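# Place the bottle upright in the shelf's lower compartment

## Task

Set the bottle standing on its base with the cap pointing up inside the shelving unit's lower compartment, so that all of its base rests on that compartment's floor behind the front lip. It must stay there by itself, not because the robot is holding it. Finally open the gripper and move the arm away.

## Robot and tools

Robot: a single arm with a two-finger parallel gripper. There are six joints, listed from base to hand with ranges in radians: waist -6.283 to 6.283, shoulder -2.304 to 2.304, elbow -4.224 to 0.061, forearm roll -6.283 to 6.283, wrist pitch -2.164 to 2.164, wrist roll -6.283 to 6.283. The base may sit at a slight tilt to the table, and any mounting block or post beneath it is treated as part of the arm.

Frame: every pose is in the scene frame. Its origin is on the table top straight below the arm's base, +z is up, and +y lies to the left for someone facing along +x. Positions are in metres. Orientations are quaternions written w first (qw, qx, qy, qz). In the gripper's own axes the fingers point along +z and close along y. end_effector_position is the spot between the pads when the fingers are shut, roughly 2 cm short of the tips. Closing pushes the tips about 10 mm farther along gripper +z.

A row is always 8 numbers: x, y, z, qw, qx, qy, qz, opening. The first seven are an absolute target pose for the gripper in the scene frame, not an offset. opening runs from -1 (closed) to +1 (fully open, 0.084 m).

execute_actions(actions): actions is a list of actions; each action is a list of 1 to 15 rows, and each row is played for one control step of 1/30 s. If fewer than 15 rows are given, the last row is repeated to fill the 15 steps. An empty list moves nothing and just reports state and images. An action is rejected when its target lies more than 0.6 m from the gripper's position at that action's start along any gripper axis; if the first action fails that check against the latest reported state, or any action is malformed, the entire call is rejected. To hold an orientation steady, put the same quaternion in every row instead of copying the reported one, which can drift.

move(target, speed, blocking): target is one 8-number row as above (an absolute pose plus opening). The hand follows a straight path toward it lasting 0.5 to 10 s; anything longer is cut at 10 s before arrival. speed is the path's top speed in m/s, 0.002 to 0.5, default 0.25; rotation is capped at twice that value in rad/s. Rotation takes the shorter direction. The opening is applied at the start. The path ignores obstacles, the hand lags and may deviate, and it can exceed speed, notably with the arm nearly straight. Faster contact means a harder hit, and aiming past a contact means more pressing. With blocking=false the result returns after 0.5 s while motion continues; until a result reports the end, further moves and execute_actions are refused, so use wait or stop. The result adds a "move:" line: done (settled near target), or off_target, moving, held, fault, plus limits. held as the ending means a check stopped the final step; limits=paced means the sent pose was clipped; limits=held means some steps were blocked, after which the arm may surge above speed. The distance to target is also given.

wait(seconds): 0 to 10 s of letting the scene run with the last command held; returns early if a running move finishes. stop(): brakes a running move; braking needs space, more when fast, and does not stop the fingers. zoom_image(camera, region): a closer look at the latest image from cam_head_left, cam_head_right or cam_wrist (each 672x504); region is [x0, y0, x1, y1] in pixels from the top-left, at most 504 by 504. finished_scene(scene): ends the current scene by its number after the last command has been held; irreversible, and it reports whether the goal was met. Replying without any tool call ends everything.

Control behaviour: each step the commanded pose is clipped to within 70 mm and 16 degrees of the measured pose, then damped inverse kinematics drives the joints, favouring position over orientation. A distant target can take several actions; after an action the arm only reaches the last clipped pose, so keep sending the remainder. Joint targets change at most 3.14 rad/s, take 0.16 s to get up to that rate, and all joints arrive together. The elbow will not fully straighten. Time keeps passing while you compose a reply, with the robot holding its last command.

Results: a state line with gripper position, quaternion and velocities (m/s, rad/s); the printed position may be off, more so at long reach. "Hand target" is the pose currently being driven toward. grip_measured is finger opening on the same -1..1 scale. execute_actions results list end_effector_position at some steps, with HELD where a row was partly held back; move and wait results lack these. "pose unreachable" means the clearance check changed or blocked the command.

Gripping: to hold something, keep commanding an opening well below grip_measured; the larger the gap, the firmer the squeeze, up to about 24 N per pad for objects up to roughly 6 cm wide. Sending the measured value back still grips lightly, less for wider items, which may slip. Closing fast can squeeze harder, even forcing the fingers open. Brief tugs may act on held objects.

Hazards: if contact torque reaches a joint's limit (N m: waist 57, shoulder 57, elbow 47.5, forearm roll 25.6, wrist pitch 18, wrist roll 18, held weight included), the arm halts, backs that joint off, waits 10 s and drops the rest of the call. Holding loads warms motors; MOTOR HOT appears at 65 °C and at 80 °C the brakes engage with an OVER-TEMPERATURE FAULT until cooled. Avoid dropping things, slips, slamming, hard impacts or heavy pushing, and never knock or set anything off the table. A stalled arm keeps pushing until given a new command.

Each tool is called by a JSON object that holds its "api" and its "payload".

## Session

{"api": "execute_actions", "payload": {"actions": []}}

Scene clock: 0.00 s.
end_effector_position=(+0.4595, +0.4108, +0.3816) grip_measured=+1.00 end_effector_quat_wxyz=(-0.106, -0.297, +0.949, +0.022) end_effector_velocity=(-0.000, -0.000, -0.000) end_effector_angular_velocity=(+0.000, +0.001, -0.000)
Joint positions: [ 0.01   0.533 -0.747  0.703 -1.076  2.295  0.084]
Joint velocities: [ 0.001  0.     0.001  0.     0.     0.    -0.   ]
Hand target: +0.459, +0.411, +0.382; -0.106, -0.297, +0.949, +0.022

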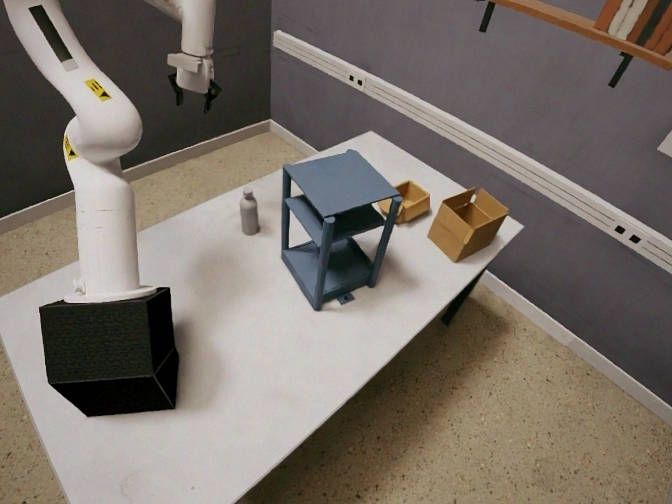

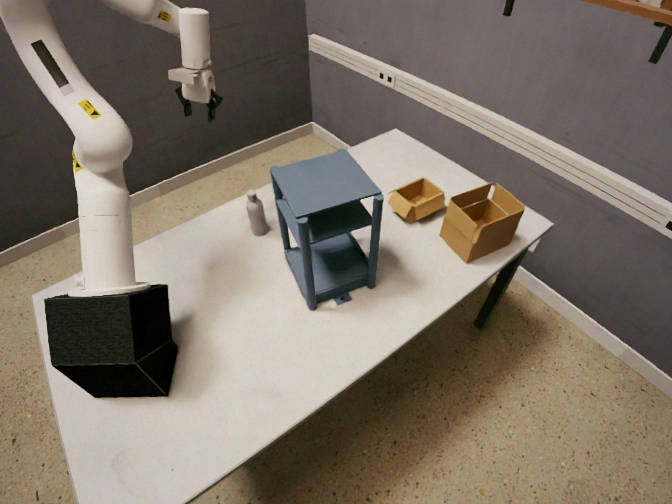

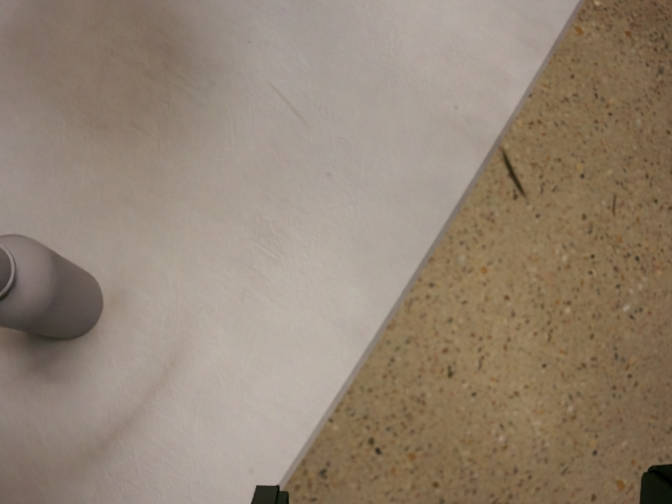

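{"api": "move", "payload": {"target": [0.544,0.354,0.085,0.561,0.43,-0.561,0.43,1]}}

Scene clock: 6.33 s.
end_effector_position=(+0.5440, +0.3552, +0.0852) grip_measured=+1.00 end_effector_quat_wxyz=(+0.559, +0.431, -0.562, +0.430) end_effector_velocity=(-0.001, -0.000, -0.002) end_effector_angular_velocity=(-0.004, +0.004, +0.002)
Joint positions: [ 0.631 -0.797 -1.7   -0.497 -1.587  2.928  0.084]
Joint velocities: [ 0.002 -0.007 -0.005 -0.002 -0.003 -0.001 -0.   ]
Hand target: +0.544, +0.355, +0.085; +0.560, +0.431, -0.561, +0.431
Off the commanded pose: 0.001 m, 0 deg.
move: done

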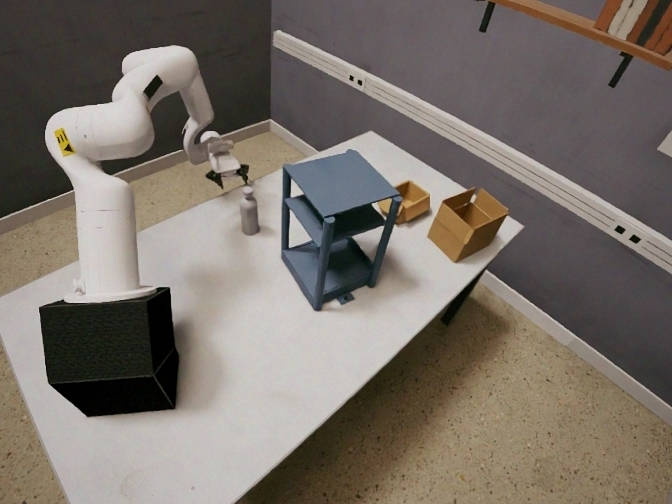

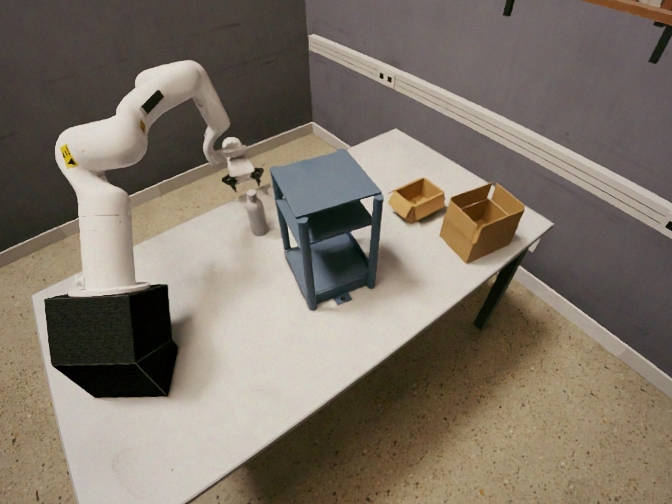

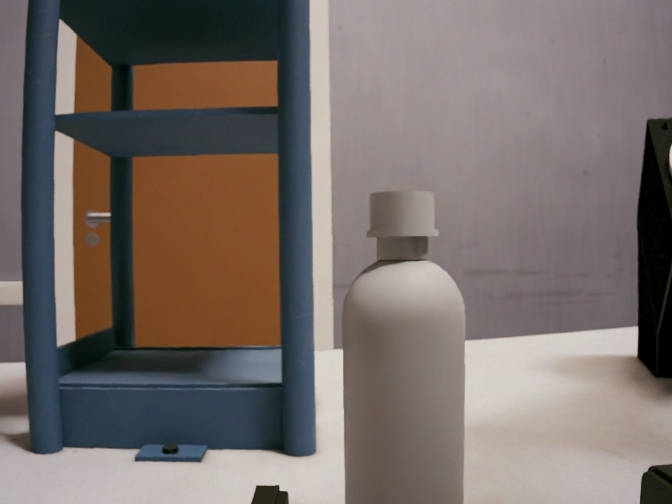

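{"api": "move", "payload": {"target": [0.509,0.229,0.08,0.561,0.43,-0.561,0.43,1], "speed": 0.15}}

Scene clock: 10.83 s.
end_effector_position=(+0.5093, +0.2292, +0.0798) grip_measured=+1.00 end_effector_quat_wxyz=(+0.561, +0.430, -0.561, +0.430) end_effector_velocity=(-0.001, -0.002, +0.001) end_effector_angular_velocity=(-0.003, +0.001, -0.001)
Joint positions: [ 0.536 -0.748 -1.389 -0.573 -1.331  3.004  0.084]
Joint velocities: [-0.002 -0.     0.003 -0.001  0.     0.     0.   ]
Hand target: +0.509, +0.229, +0.080; +0.561, +0.430, -0.561, +0.430
Off the commanded pose: 0.000 m, 0 deg.
move: done

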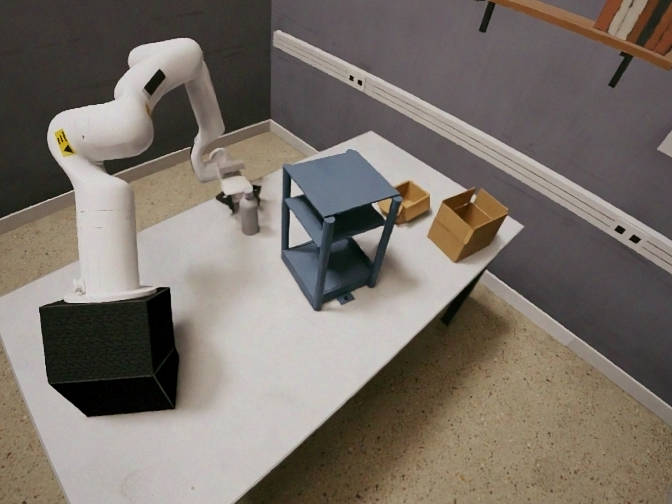

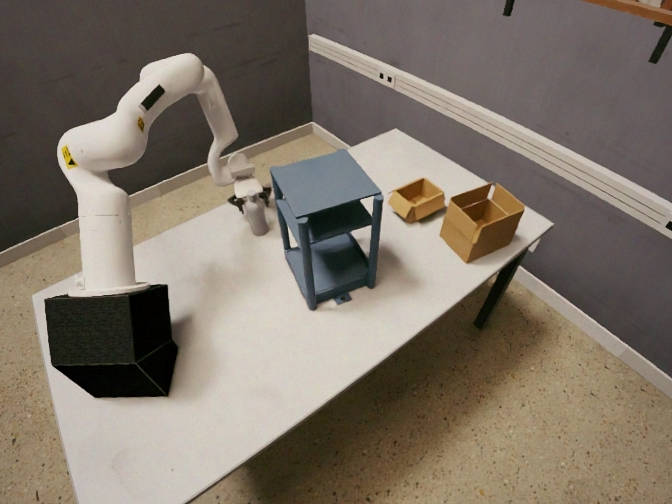

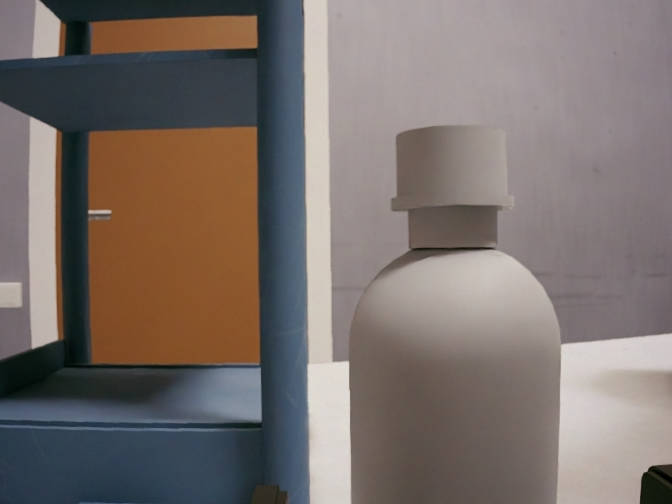

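{"api": "move", "payload": {"target": [0.493,0.177,0.08,0.561,0.43,-0.561,0.43,1], "speed": 0.08}}

{"api": "execute_actions", "payload": {"actions": [[[0.493,0.177,0.08,0.561,0.43,-0.561,0.43,0.5]],[[0.493,0.177,0.08,0.561,0.43,-0.561,0.43,-0.5]]]}}

{"api": "move", "payload": {"target": [0.505,0.17,0.143,0.561,0.43,-0.561,0.43,-0.5], "speed": 0.1}}

{"api": "move", "payload": {"target": [0.635,0.077,0.145,0.561,0.43,-0.561,0.43,-0.5], "speed": 0.12}}

Scene clock: 16.20 s.
end_effector_position=(+0.4932, +0.1772, +0.0799) grip_measured=+1.00 end_effector_quat_wxyz=(+0.561, +0.430, -0.561, +0.430) end_effector_velocity=(+0.000, -0.000, -0.000) end_effector_angular_velocity=(+0.002, -0.001, +0.001)
Joint positions: [ 0.492 -0.747 -1.284 -0.621 -1.231  3.044  0.084]
Joint velocities: [-0.001  0.001  0.001 -0.001  0.003  0.001 -0.   ]
Hand target: +0.493, +0.177, +0.080; +0.561, +0.430, -0.561, +0.430
Off the commanded pose: 0.000 m, 0 deg.
move: done

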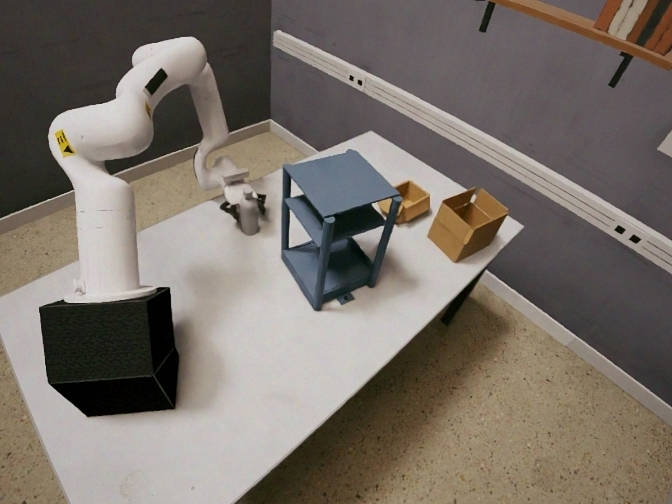

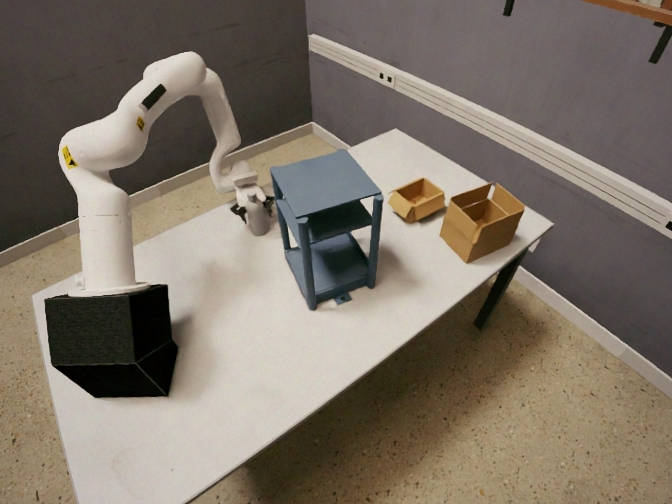

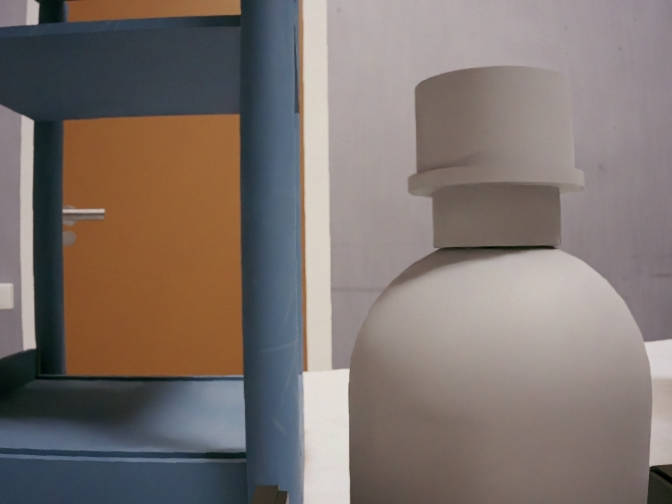

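Scene clock: 17.20 s.
end_effector_position=(+0.4930, +0.1770, +0.0800) grip_measured=+0.37 end_effector_quat_wxyz=(+0.561, +0.430, -0.561, +0.430) end_effector_velocity=(-0.000, +0.000, -0.000) end_effector_angular_velocity=(+0.000, +0.000, +0.001)
Joint positions: [ 0.492 -0.747 -1.283 -0.621 -1.231  3.044  0.06 ]
Joint velocities: [ 0.001 -0.    -0.    -0.    -0.     0.     0.   ]
Hand target: +0.493, +0.177, +0.080; +0.561, +0.430, -0.561, +0.430
Off the commanded pose: 0.000 m, 0 deg.
Step readings (end_effector_position; steps 1 to 15: 1st action; 16 to 30: 2nd action):
0: (+0.4932, +0.1772, +0.0799)
1: (+0.4932, +0.1771, +0.0799)
2: (+0.4931, +0.1771, +0.0799)
4: (+0.4931, +0.1771, +0.0800)
8: (+0.4930, +0.1770, +0.0800)
15: (+0.4930, +0.1770, +0.0800)
16: (+0.4930, +0.1770, +0.0800)
17: (+0.4930, +0.1770, +0.0800)
19: (+0.4930, +0.1770, +0.0800)
23: (+0.4930, +0.1770, +0.0800)
30: end_effector_position above

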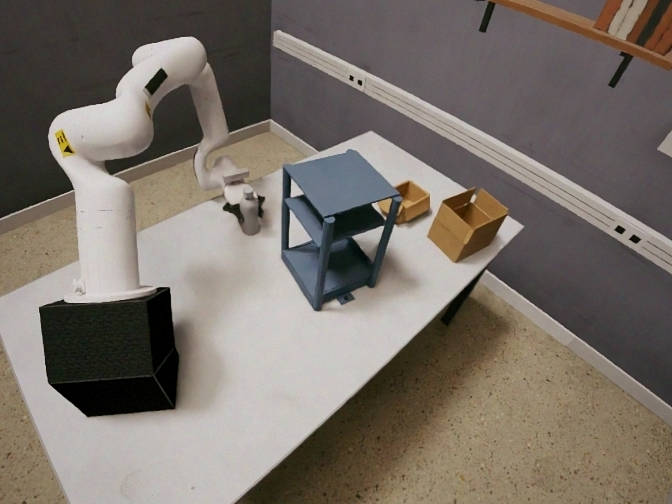

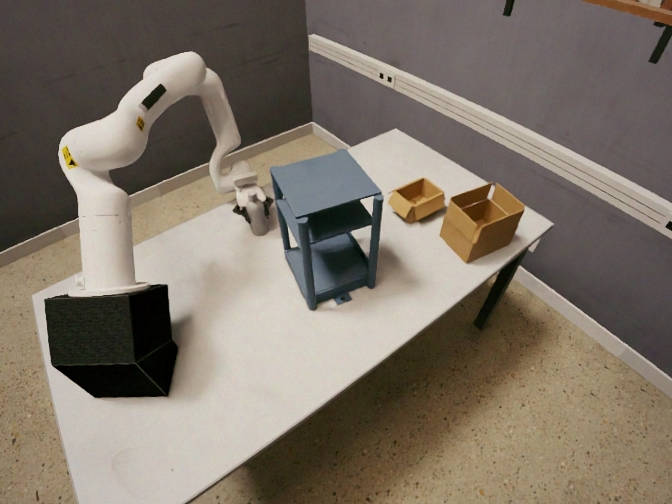

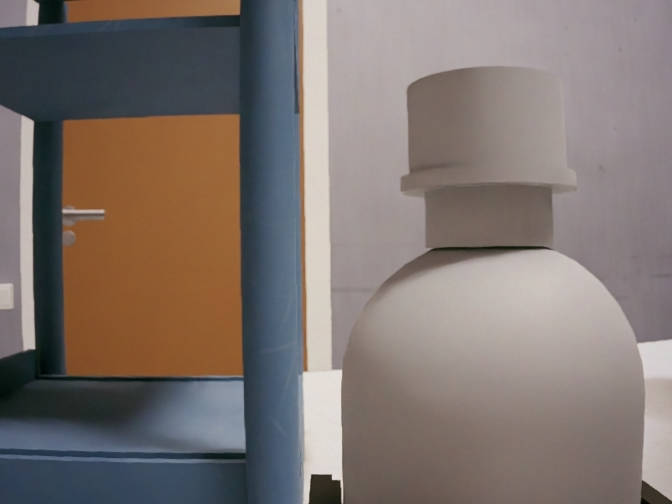

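Scene clock: 18.20 s.
end_effector_position=(+0.5050, +0.1699, +0.1428) grip_measured=+0.37 end_effector_quat_wxyz=(+0.561, +0.430, -0.561, +0.430) end_effector_velocity=(-0.001, -0.000, +0.001) end_effector_angular_velocity=(-0.002, +0.003, +0.000)
Joint positions: [ 0.44  -0.606 -1.17  -0.652 -1.237  3.003  0.06 ]
Joint velocities: [ 0.     0.001  0.002 -0.001 -0.002 -0.001  0.   ]
Hand target: +0.505, +0.170, +0.143; +0.561, +0.430, -0.561, +0.430
Off the commanded pose: 0.000 m, 0 deg.
move: done

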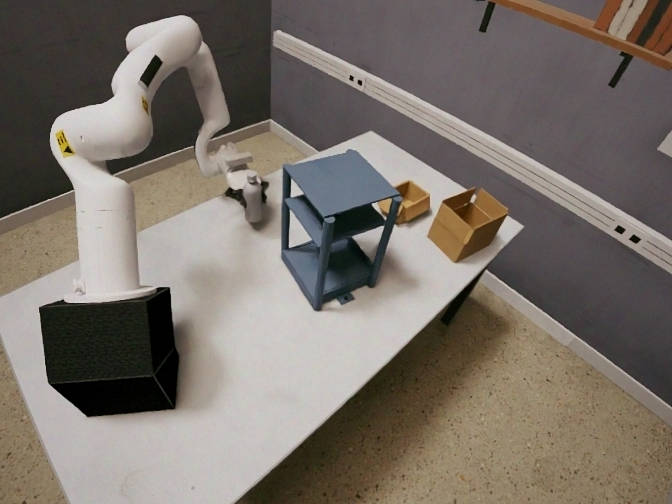

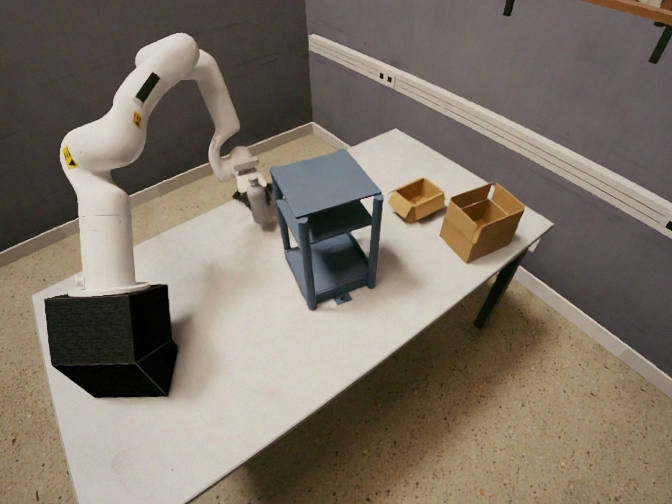

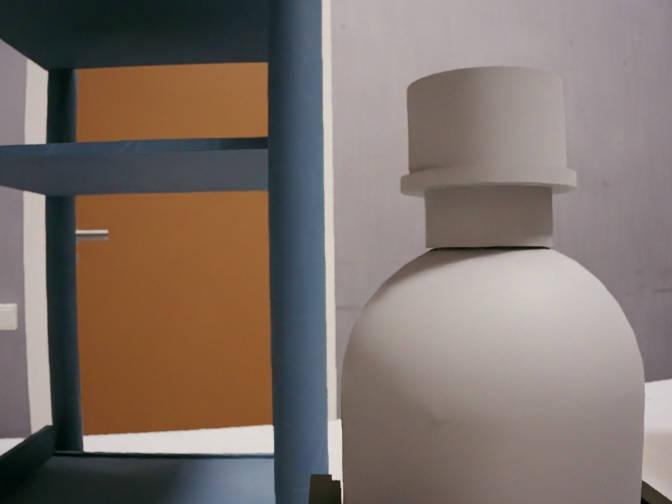

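Scene clock: 19.93 s.
end_effector_position=(+0.6352, +0.0775, +0.1446) grip_measured=+0.37 end_effector_quat_wxyz=(+0.561, +0.430, -0.561, +0.430) end_effector_velocity=(+0.001, -0.001, +0.000) end_effector_angular_velocity=(-0.001, -0.000, -0.002)
Joint positions: [ 0.216 -0.778 -1.454 -0.775 -1.236  2.823  0.06 ]
Joint velocities: [-0.003 -0.001 -0.002 -0.    -0.    -0.001 -0.   ]
Hand target: +0.635, +0.077, +0.145; +0.561, +0.430, -0.561, +0.430
Off the commanded pose: 0.001 m, 0 deg.
move: done

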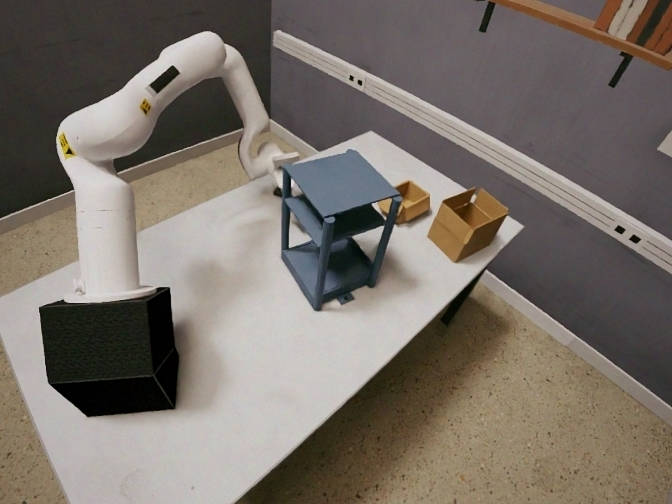

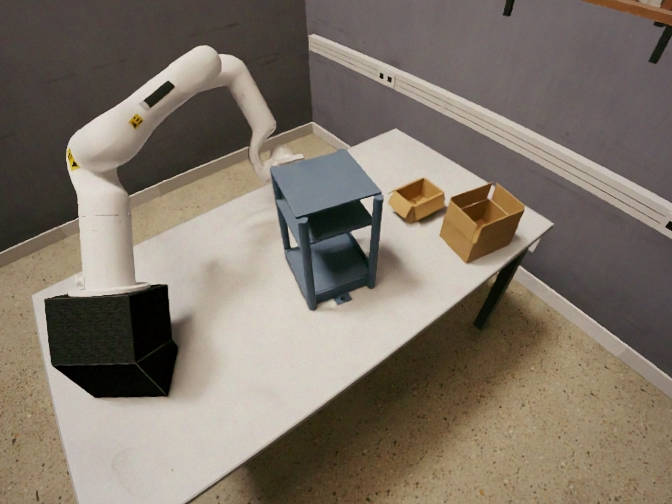

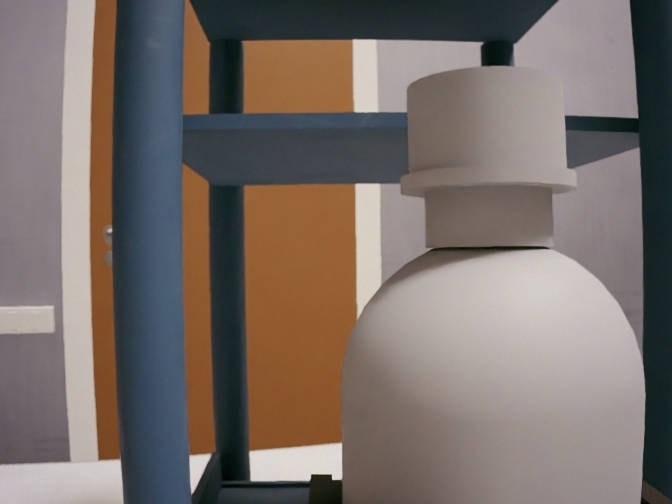

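{"api": "move", "payload": {"target": [0.591,-0.098,0.146,0.561,0.43,-0.561,0.43,-0.5], "speed": 0.07}}

{"api": "move", "payload": {"target": [0.591,-0.098,0.129,0.561,0.43,-0.561,0.43,-0.5], "speed": 0.02}}

Scene clock: 28.40 s.
end_effector_position=(+0.5915, -0.0978, +0.1458) grip_measured=+0.37 end_effector_quat_wxyz=(+0.561, +0.430, -0.561, +0.430) end_effector_velocity=(-0.000, -0.000, -0.000) end_effector_angular_velocity=(+0.002, -0.001, +0.000)
Joint positions: [ 0.016 -0.889 -1.309 -1.013 -0.994  2.97   0.06 ]
Joint velocities: [-0.    -0.     0.001 -0.001  0.002  0.001  0.   ]
Hand target: +0.591, -0.098, +0.146; +0.561, +0.430, -0.561, +0.430
Off the commanded pose: 0.001 m, 0 deg.
move: done

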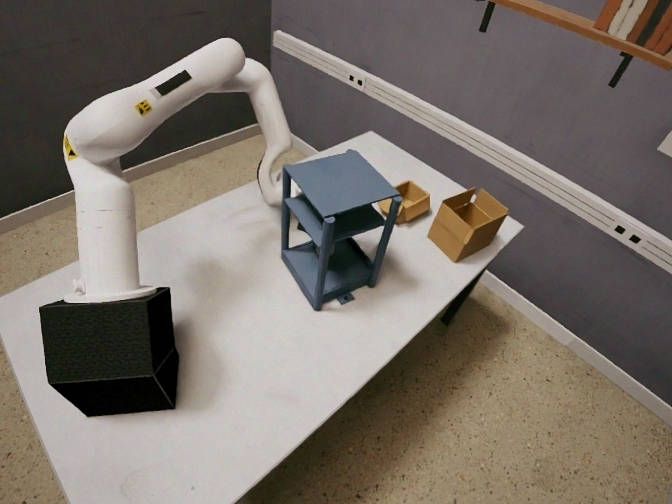

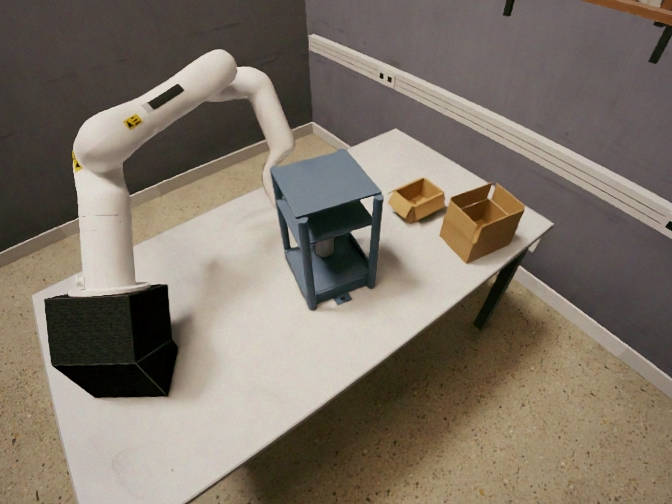

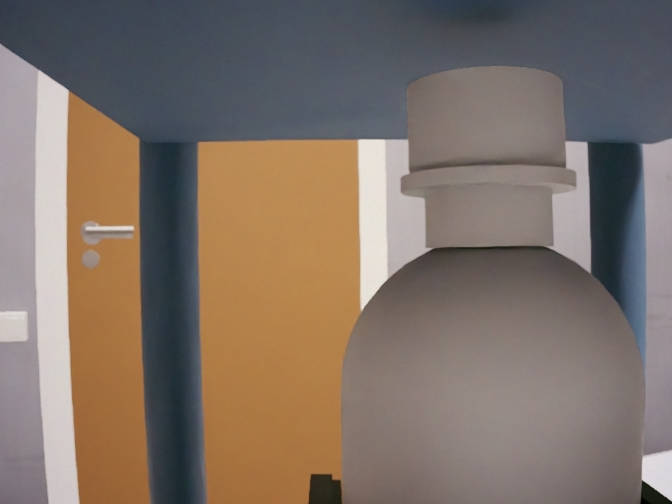

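Scene clock: 29.50 s.
end_effector_position=(+0.5910, -0.0980, +0.1291) grip_measured=+0.37 end_effector_quat_wxyz=(+0.561, +0.430, -0.561, +0.430) end_effector_velocity=(+0.001, +0.000, +0.000) end_effector_angular_velocity=(+0.001, -0.002, +0.001)
Joint positions: [ 0.03  -0.924 -1.341 -1.003 -0.998  2.977  0.06 ]
Joint velocities: [-0.     0.001 -0.001  0.001  0.001 -0.001 -0.   ]
Hand target: +0.591, -0.098, +0.129; +0.561, +0.430, -0.561, +0.430
Off the commanded pose: 0.000 m, 0 deg.
move: done

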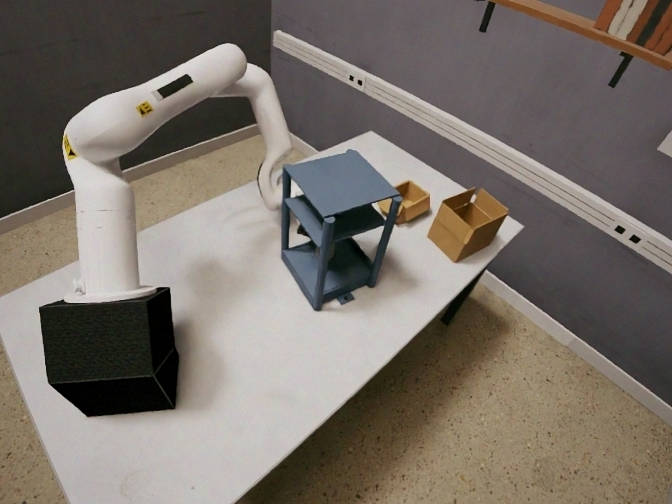

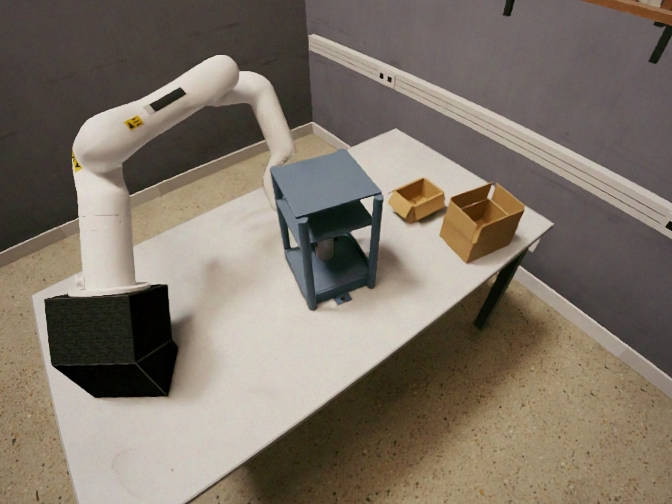

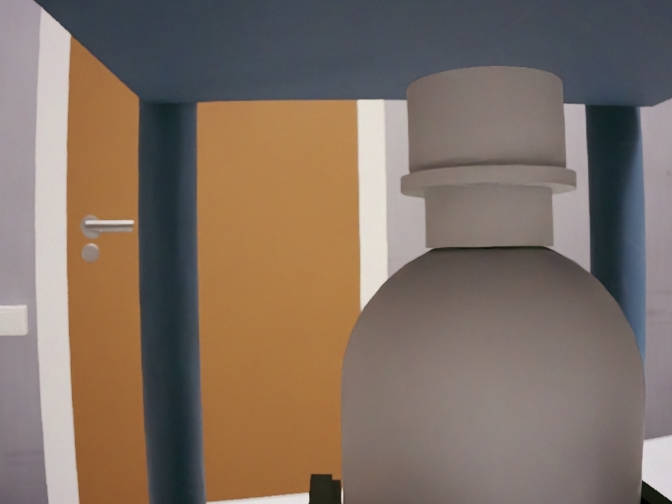

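{"api": "move", "payload": {"target": [0.591,-0.098,0.126,0.561,0.43,-0.561,0.43,-0.5], "speed": 0.02}}

{"api": "move", "payload": {"target": [0.591,-0.098,0.126,0.561,0.43,-0.561,0.43,0.8]}}

{"api": "move", "payload": {"target": [0.661,0.165,0.135,0.561,0.43,-0.561,0.43,0.8], "speed": 0.2}}

Scene clock: 33.73 s.
end_effector_position=(+0.5909, -0.0980, +0.1272) grip_measured=+0.37 end_effector_quat_wxyz=(+0.562, +0.429, -0.560, +0.431) end_effector_velocity=(+0.000, -0.001, -0.000) end_effector_angular_velocity=(+0.000, -0.001, -0.001)
Joint positions: [ 0.033 -0.93  -1.347 -1.002 -1.002  2.978  0.06 ]
Joint velocities: [-0.001 -0.001 -0.002  0.     0.001  0.     0.   ]
Hand target: +0.591, -0.098, +0.126; +0.561, +0.430, -0.561, +0.430
Off the commanded pose: 0.001 m, 0 deg.
move: done

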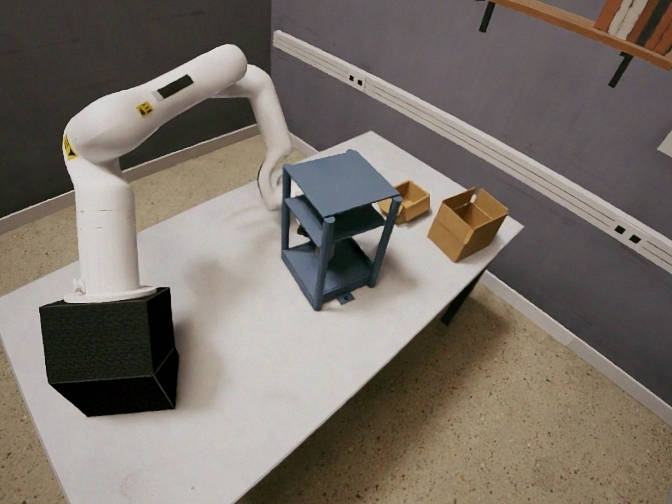

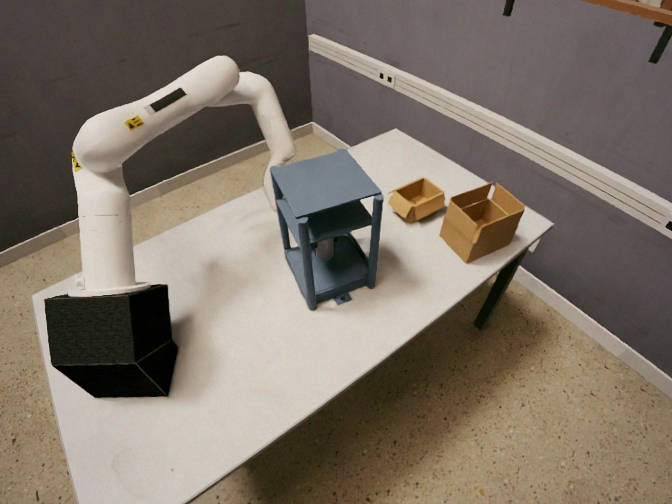

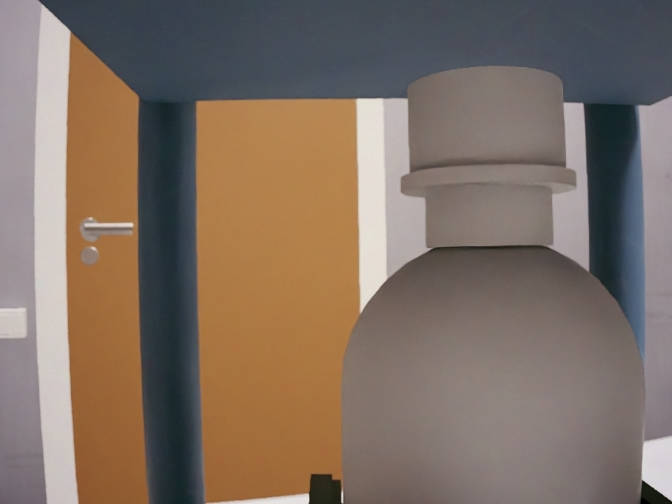

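Scene clock: 34.43 s.
end_effector_position=(+0.5910, -0.0980, +0.1260) grip_measured=+0.80 end_effector_quat_wxyz=(+0.561, +0.430, -0.561, +0.430) end_effector_velocity=(-0.000, -0.000, +0.000) end_effector_angular_velocity=(-0.002, +0.001, -0.001)
Joint positions: [ 0.033 -0.931 -1.347 -1.002 -0.999  2.978  0.077]
Joint velocities: [-0.    -0.    -0.     0.001 -0.002 -0.    -0.   ]
Hand target: +0.591, -0.098, +0.126; +0.561, +0.430, -0.561, +0.430
Off the commanded pose: 0.000 m, 0 deg.
move: done

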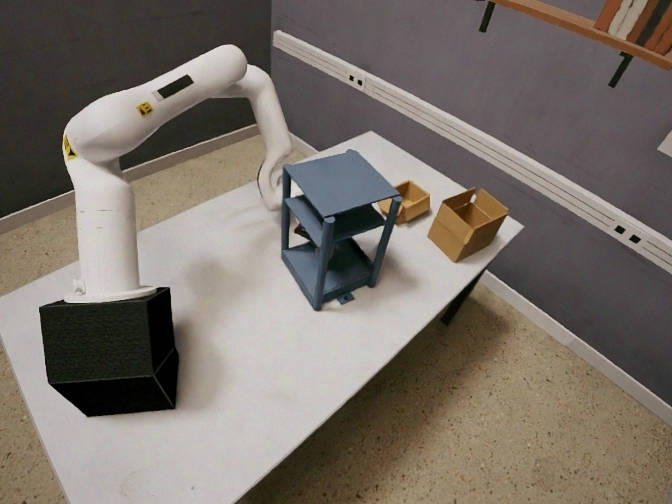

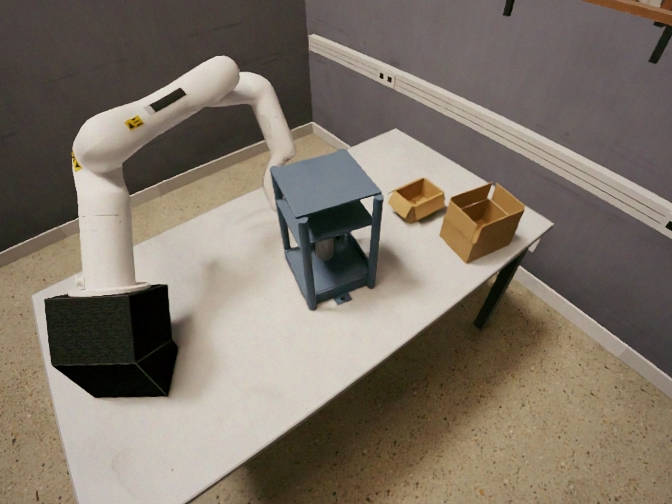

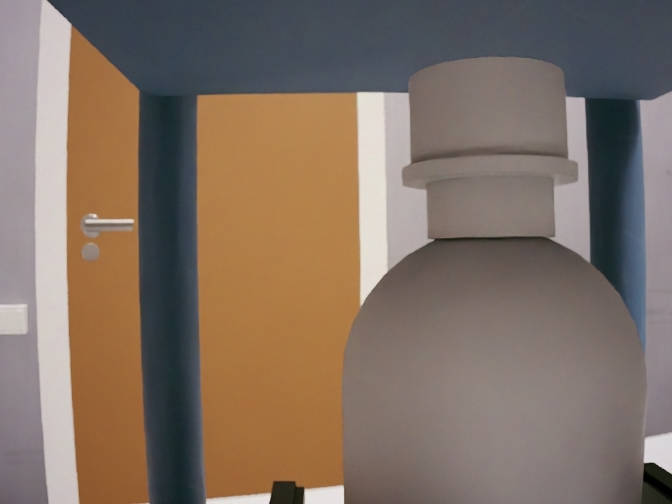

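Scene clock: 36.23 s.
end_effector_position=(+0.6603, +0.1646, +0.1353) grip_measured=+0.80 end_effector_quat_wxyz=(+0.561, +0.430, -0.561, +0.430) end_effector_velocity=(+0.001, +0.003, +0.000) end_effector_angular_velocity=(+0.001, -0.001, +0.001)
Joint positions: [ 0.307 -0.802 -1.632 -0.694 -1.393  2.764  0.077]
Joint velocities: [ 0.002  0.001 -0.004  0.001 -0.003 -0.001 -0.   ]
Hand target: +0.661, +0.165, +0.135; +0.561, +0.430, -0.561, +0.430
Off the commanded pose: 0.001 m, 0 deg.
move: done

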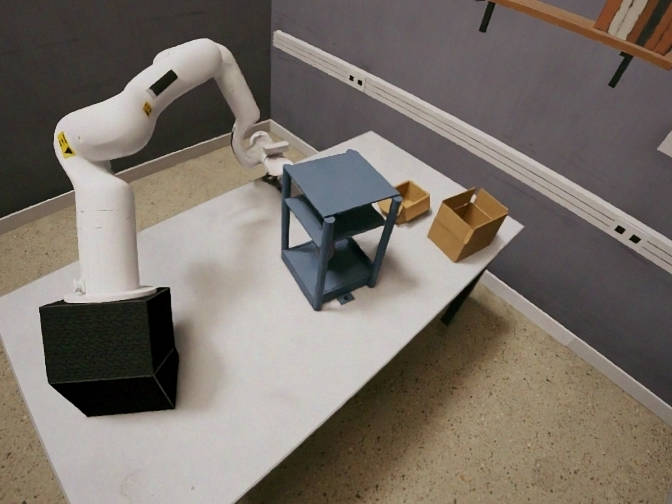

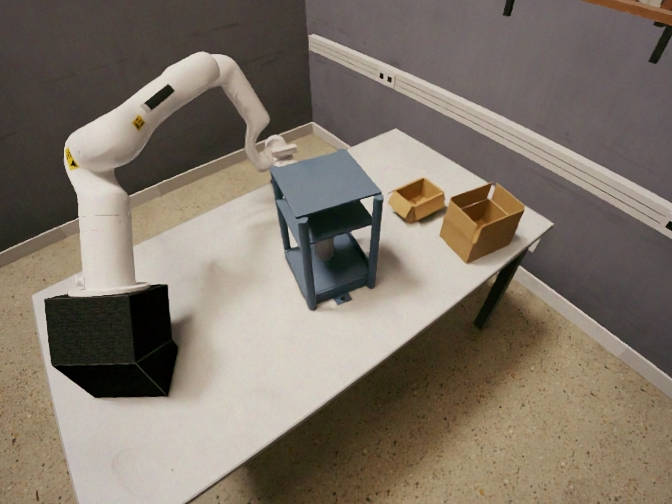

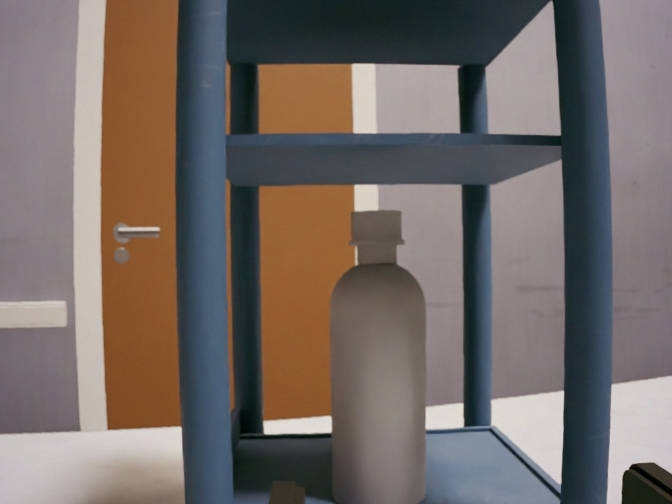

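{"api": "finished_scene", "payload": {"scene": 2}}

The scene is finished: the task was done.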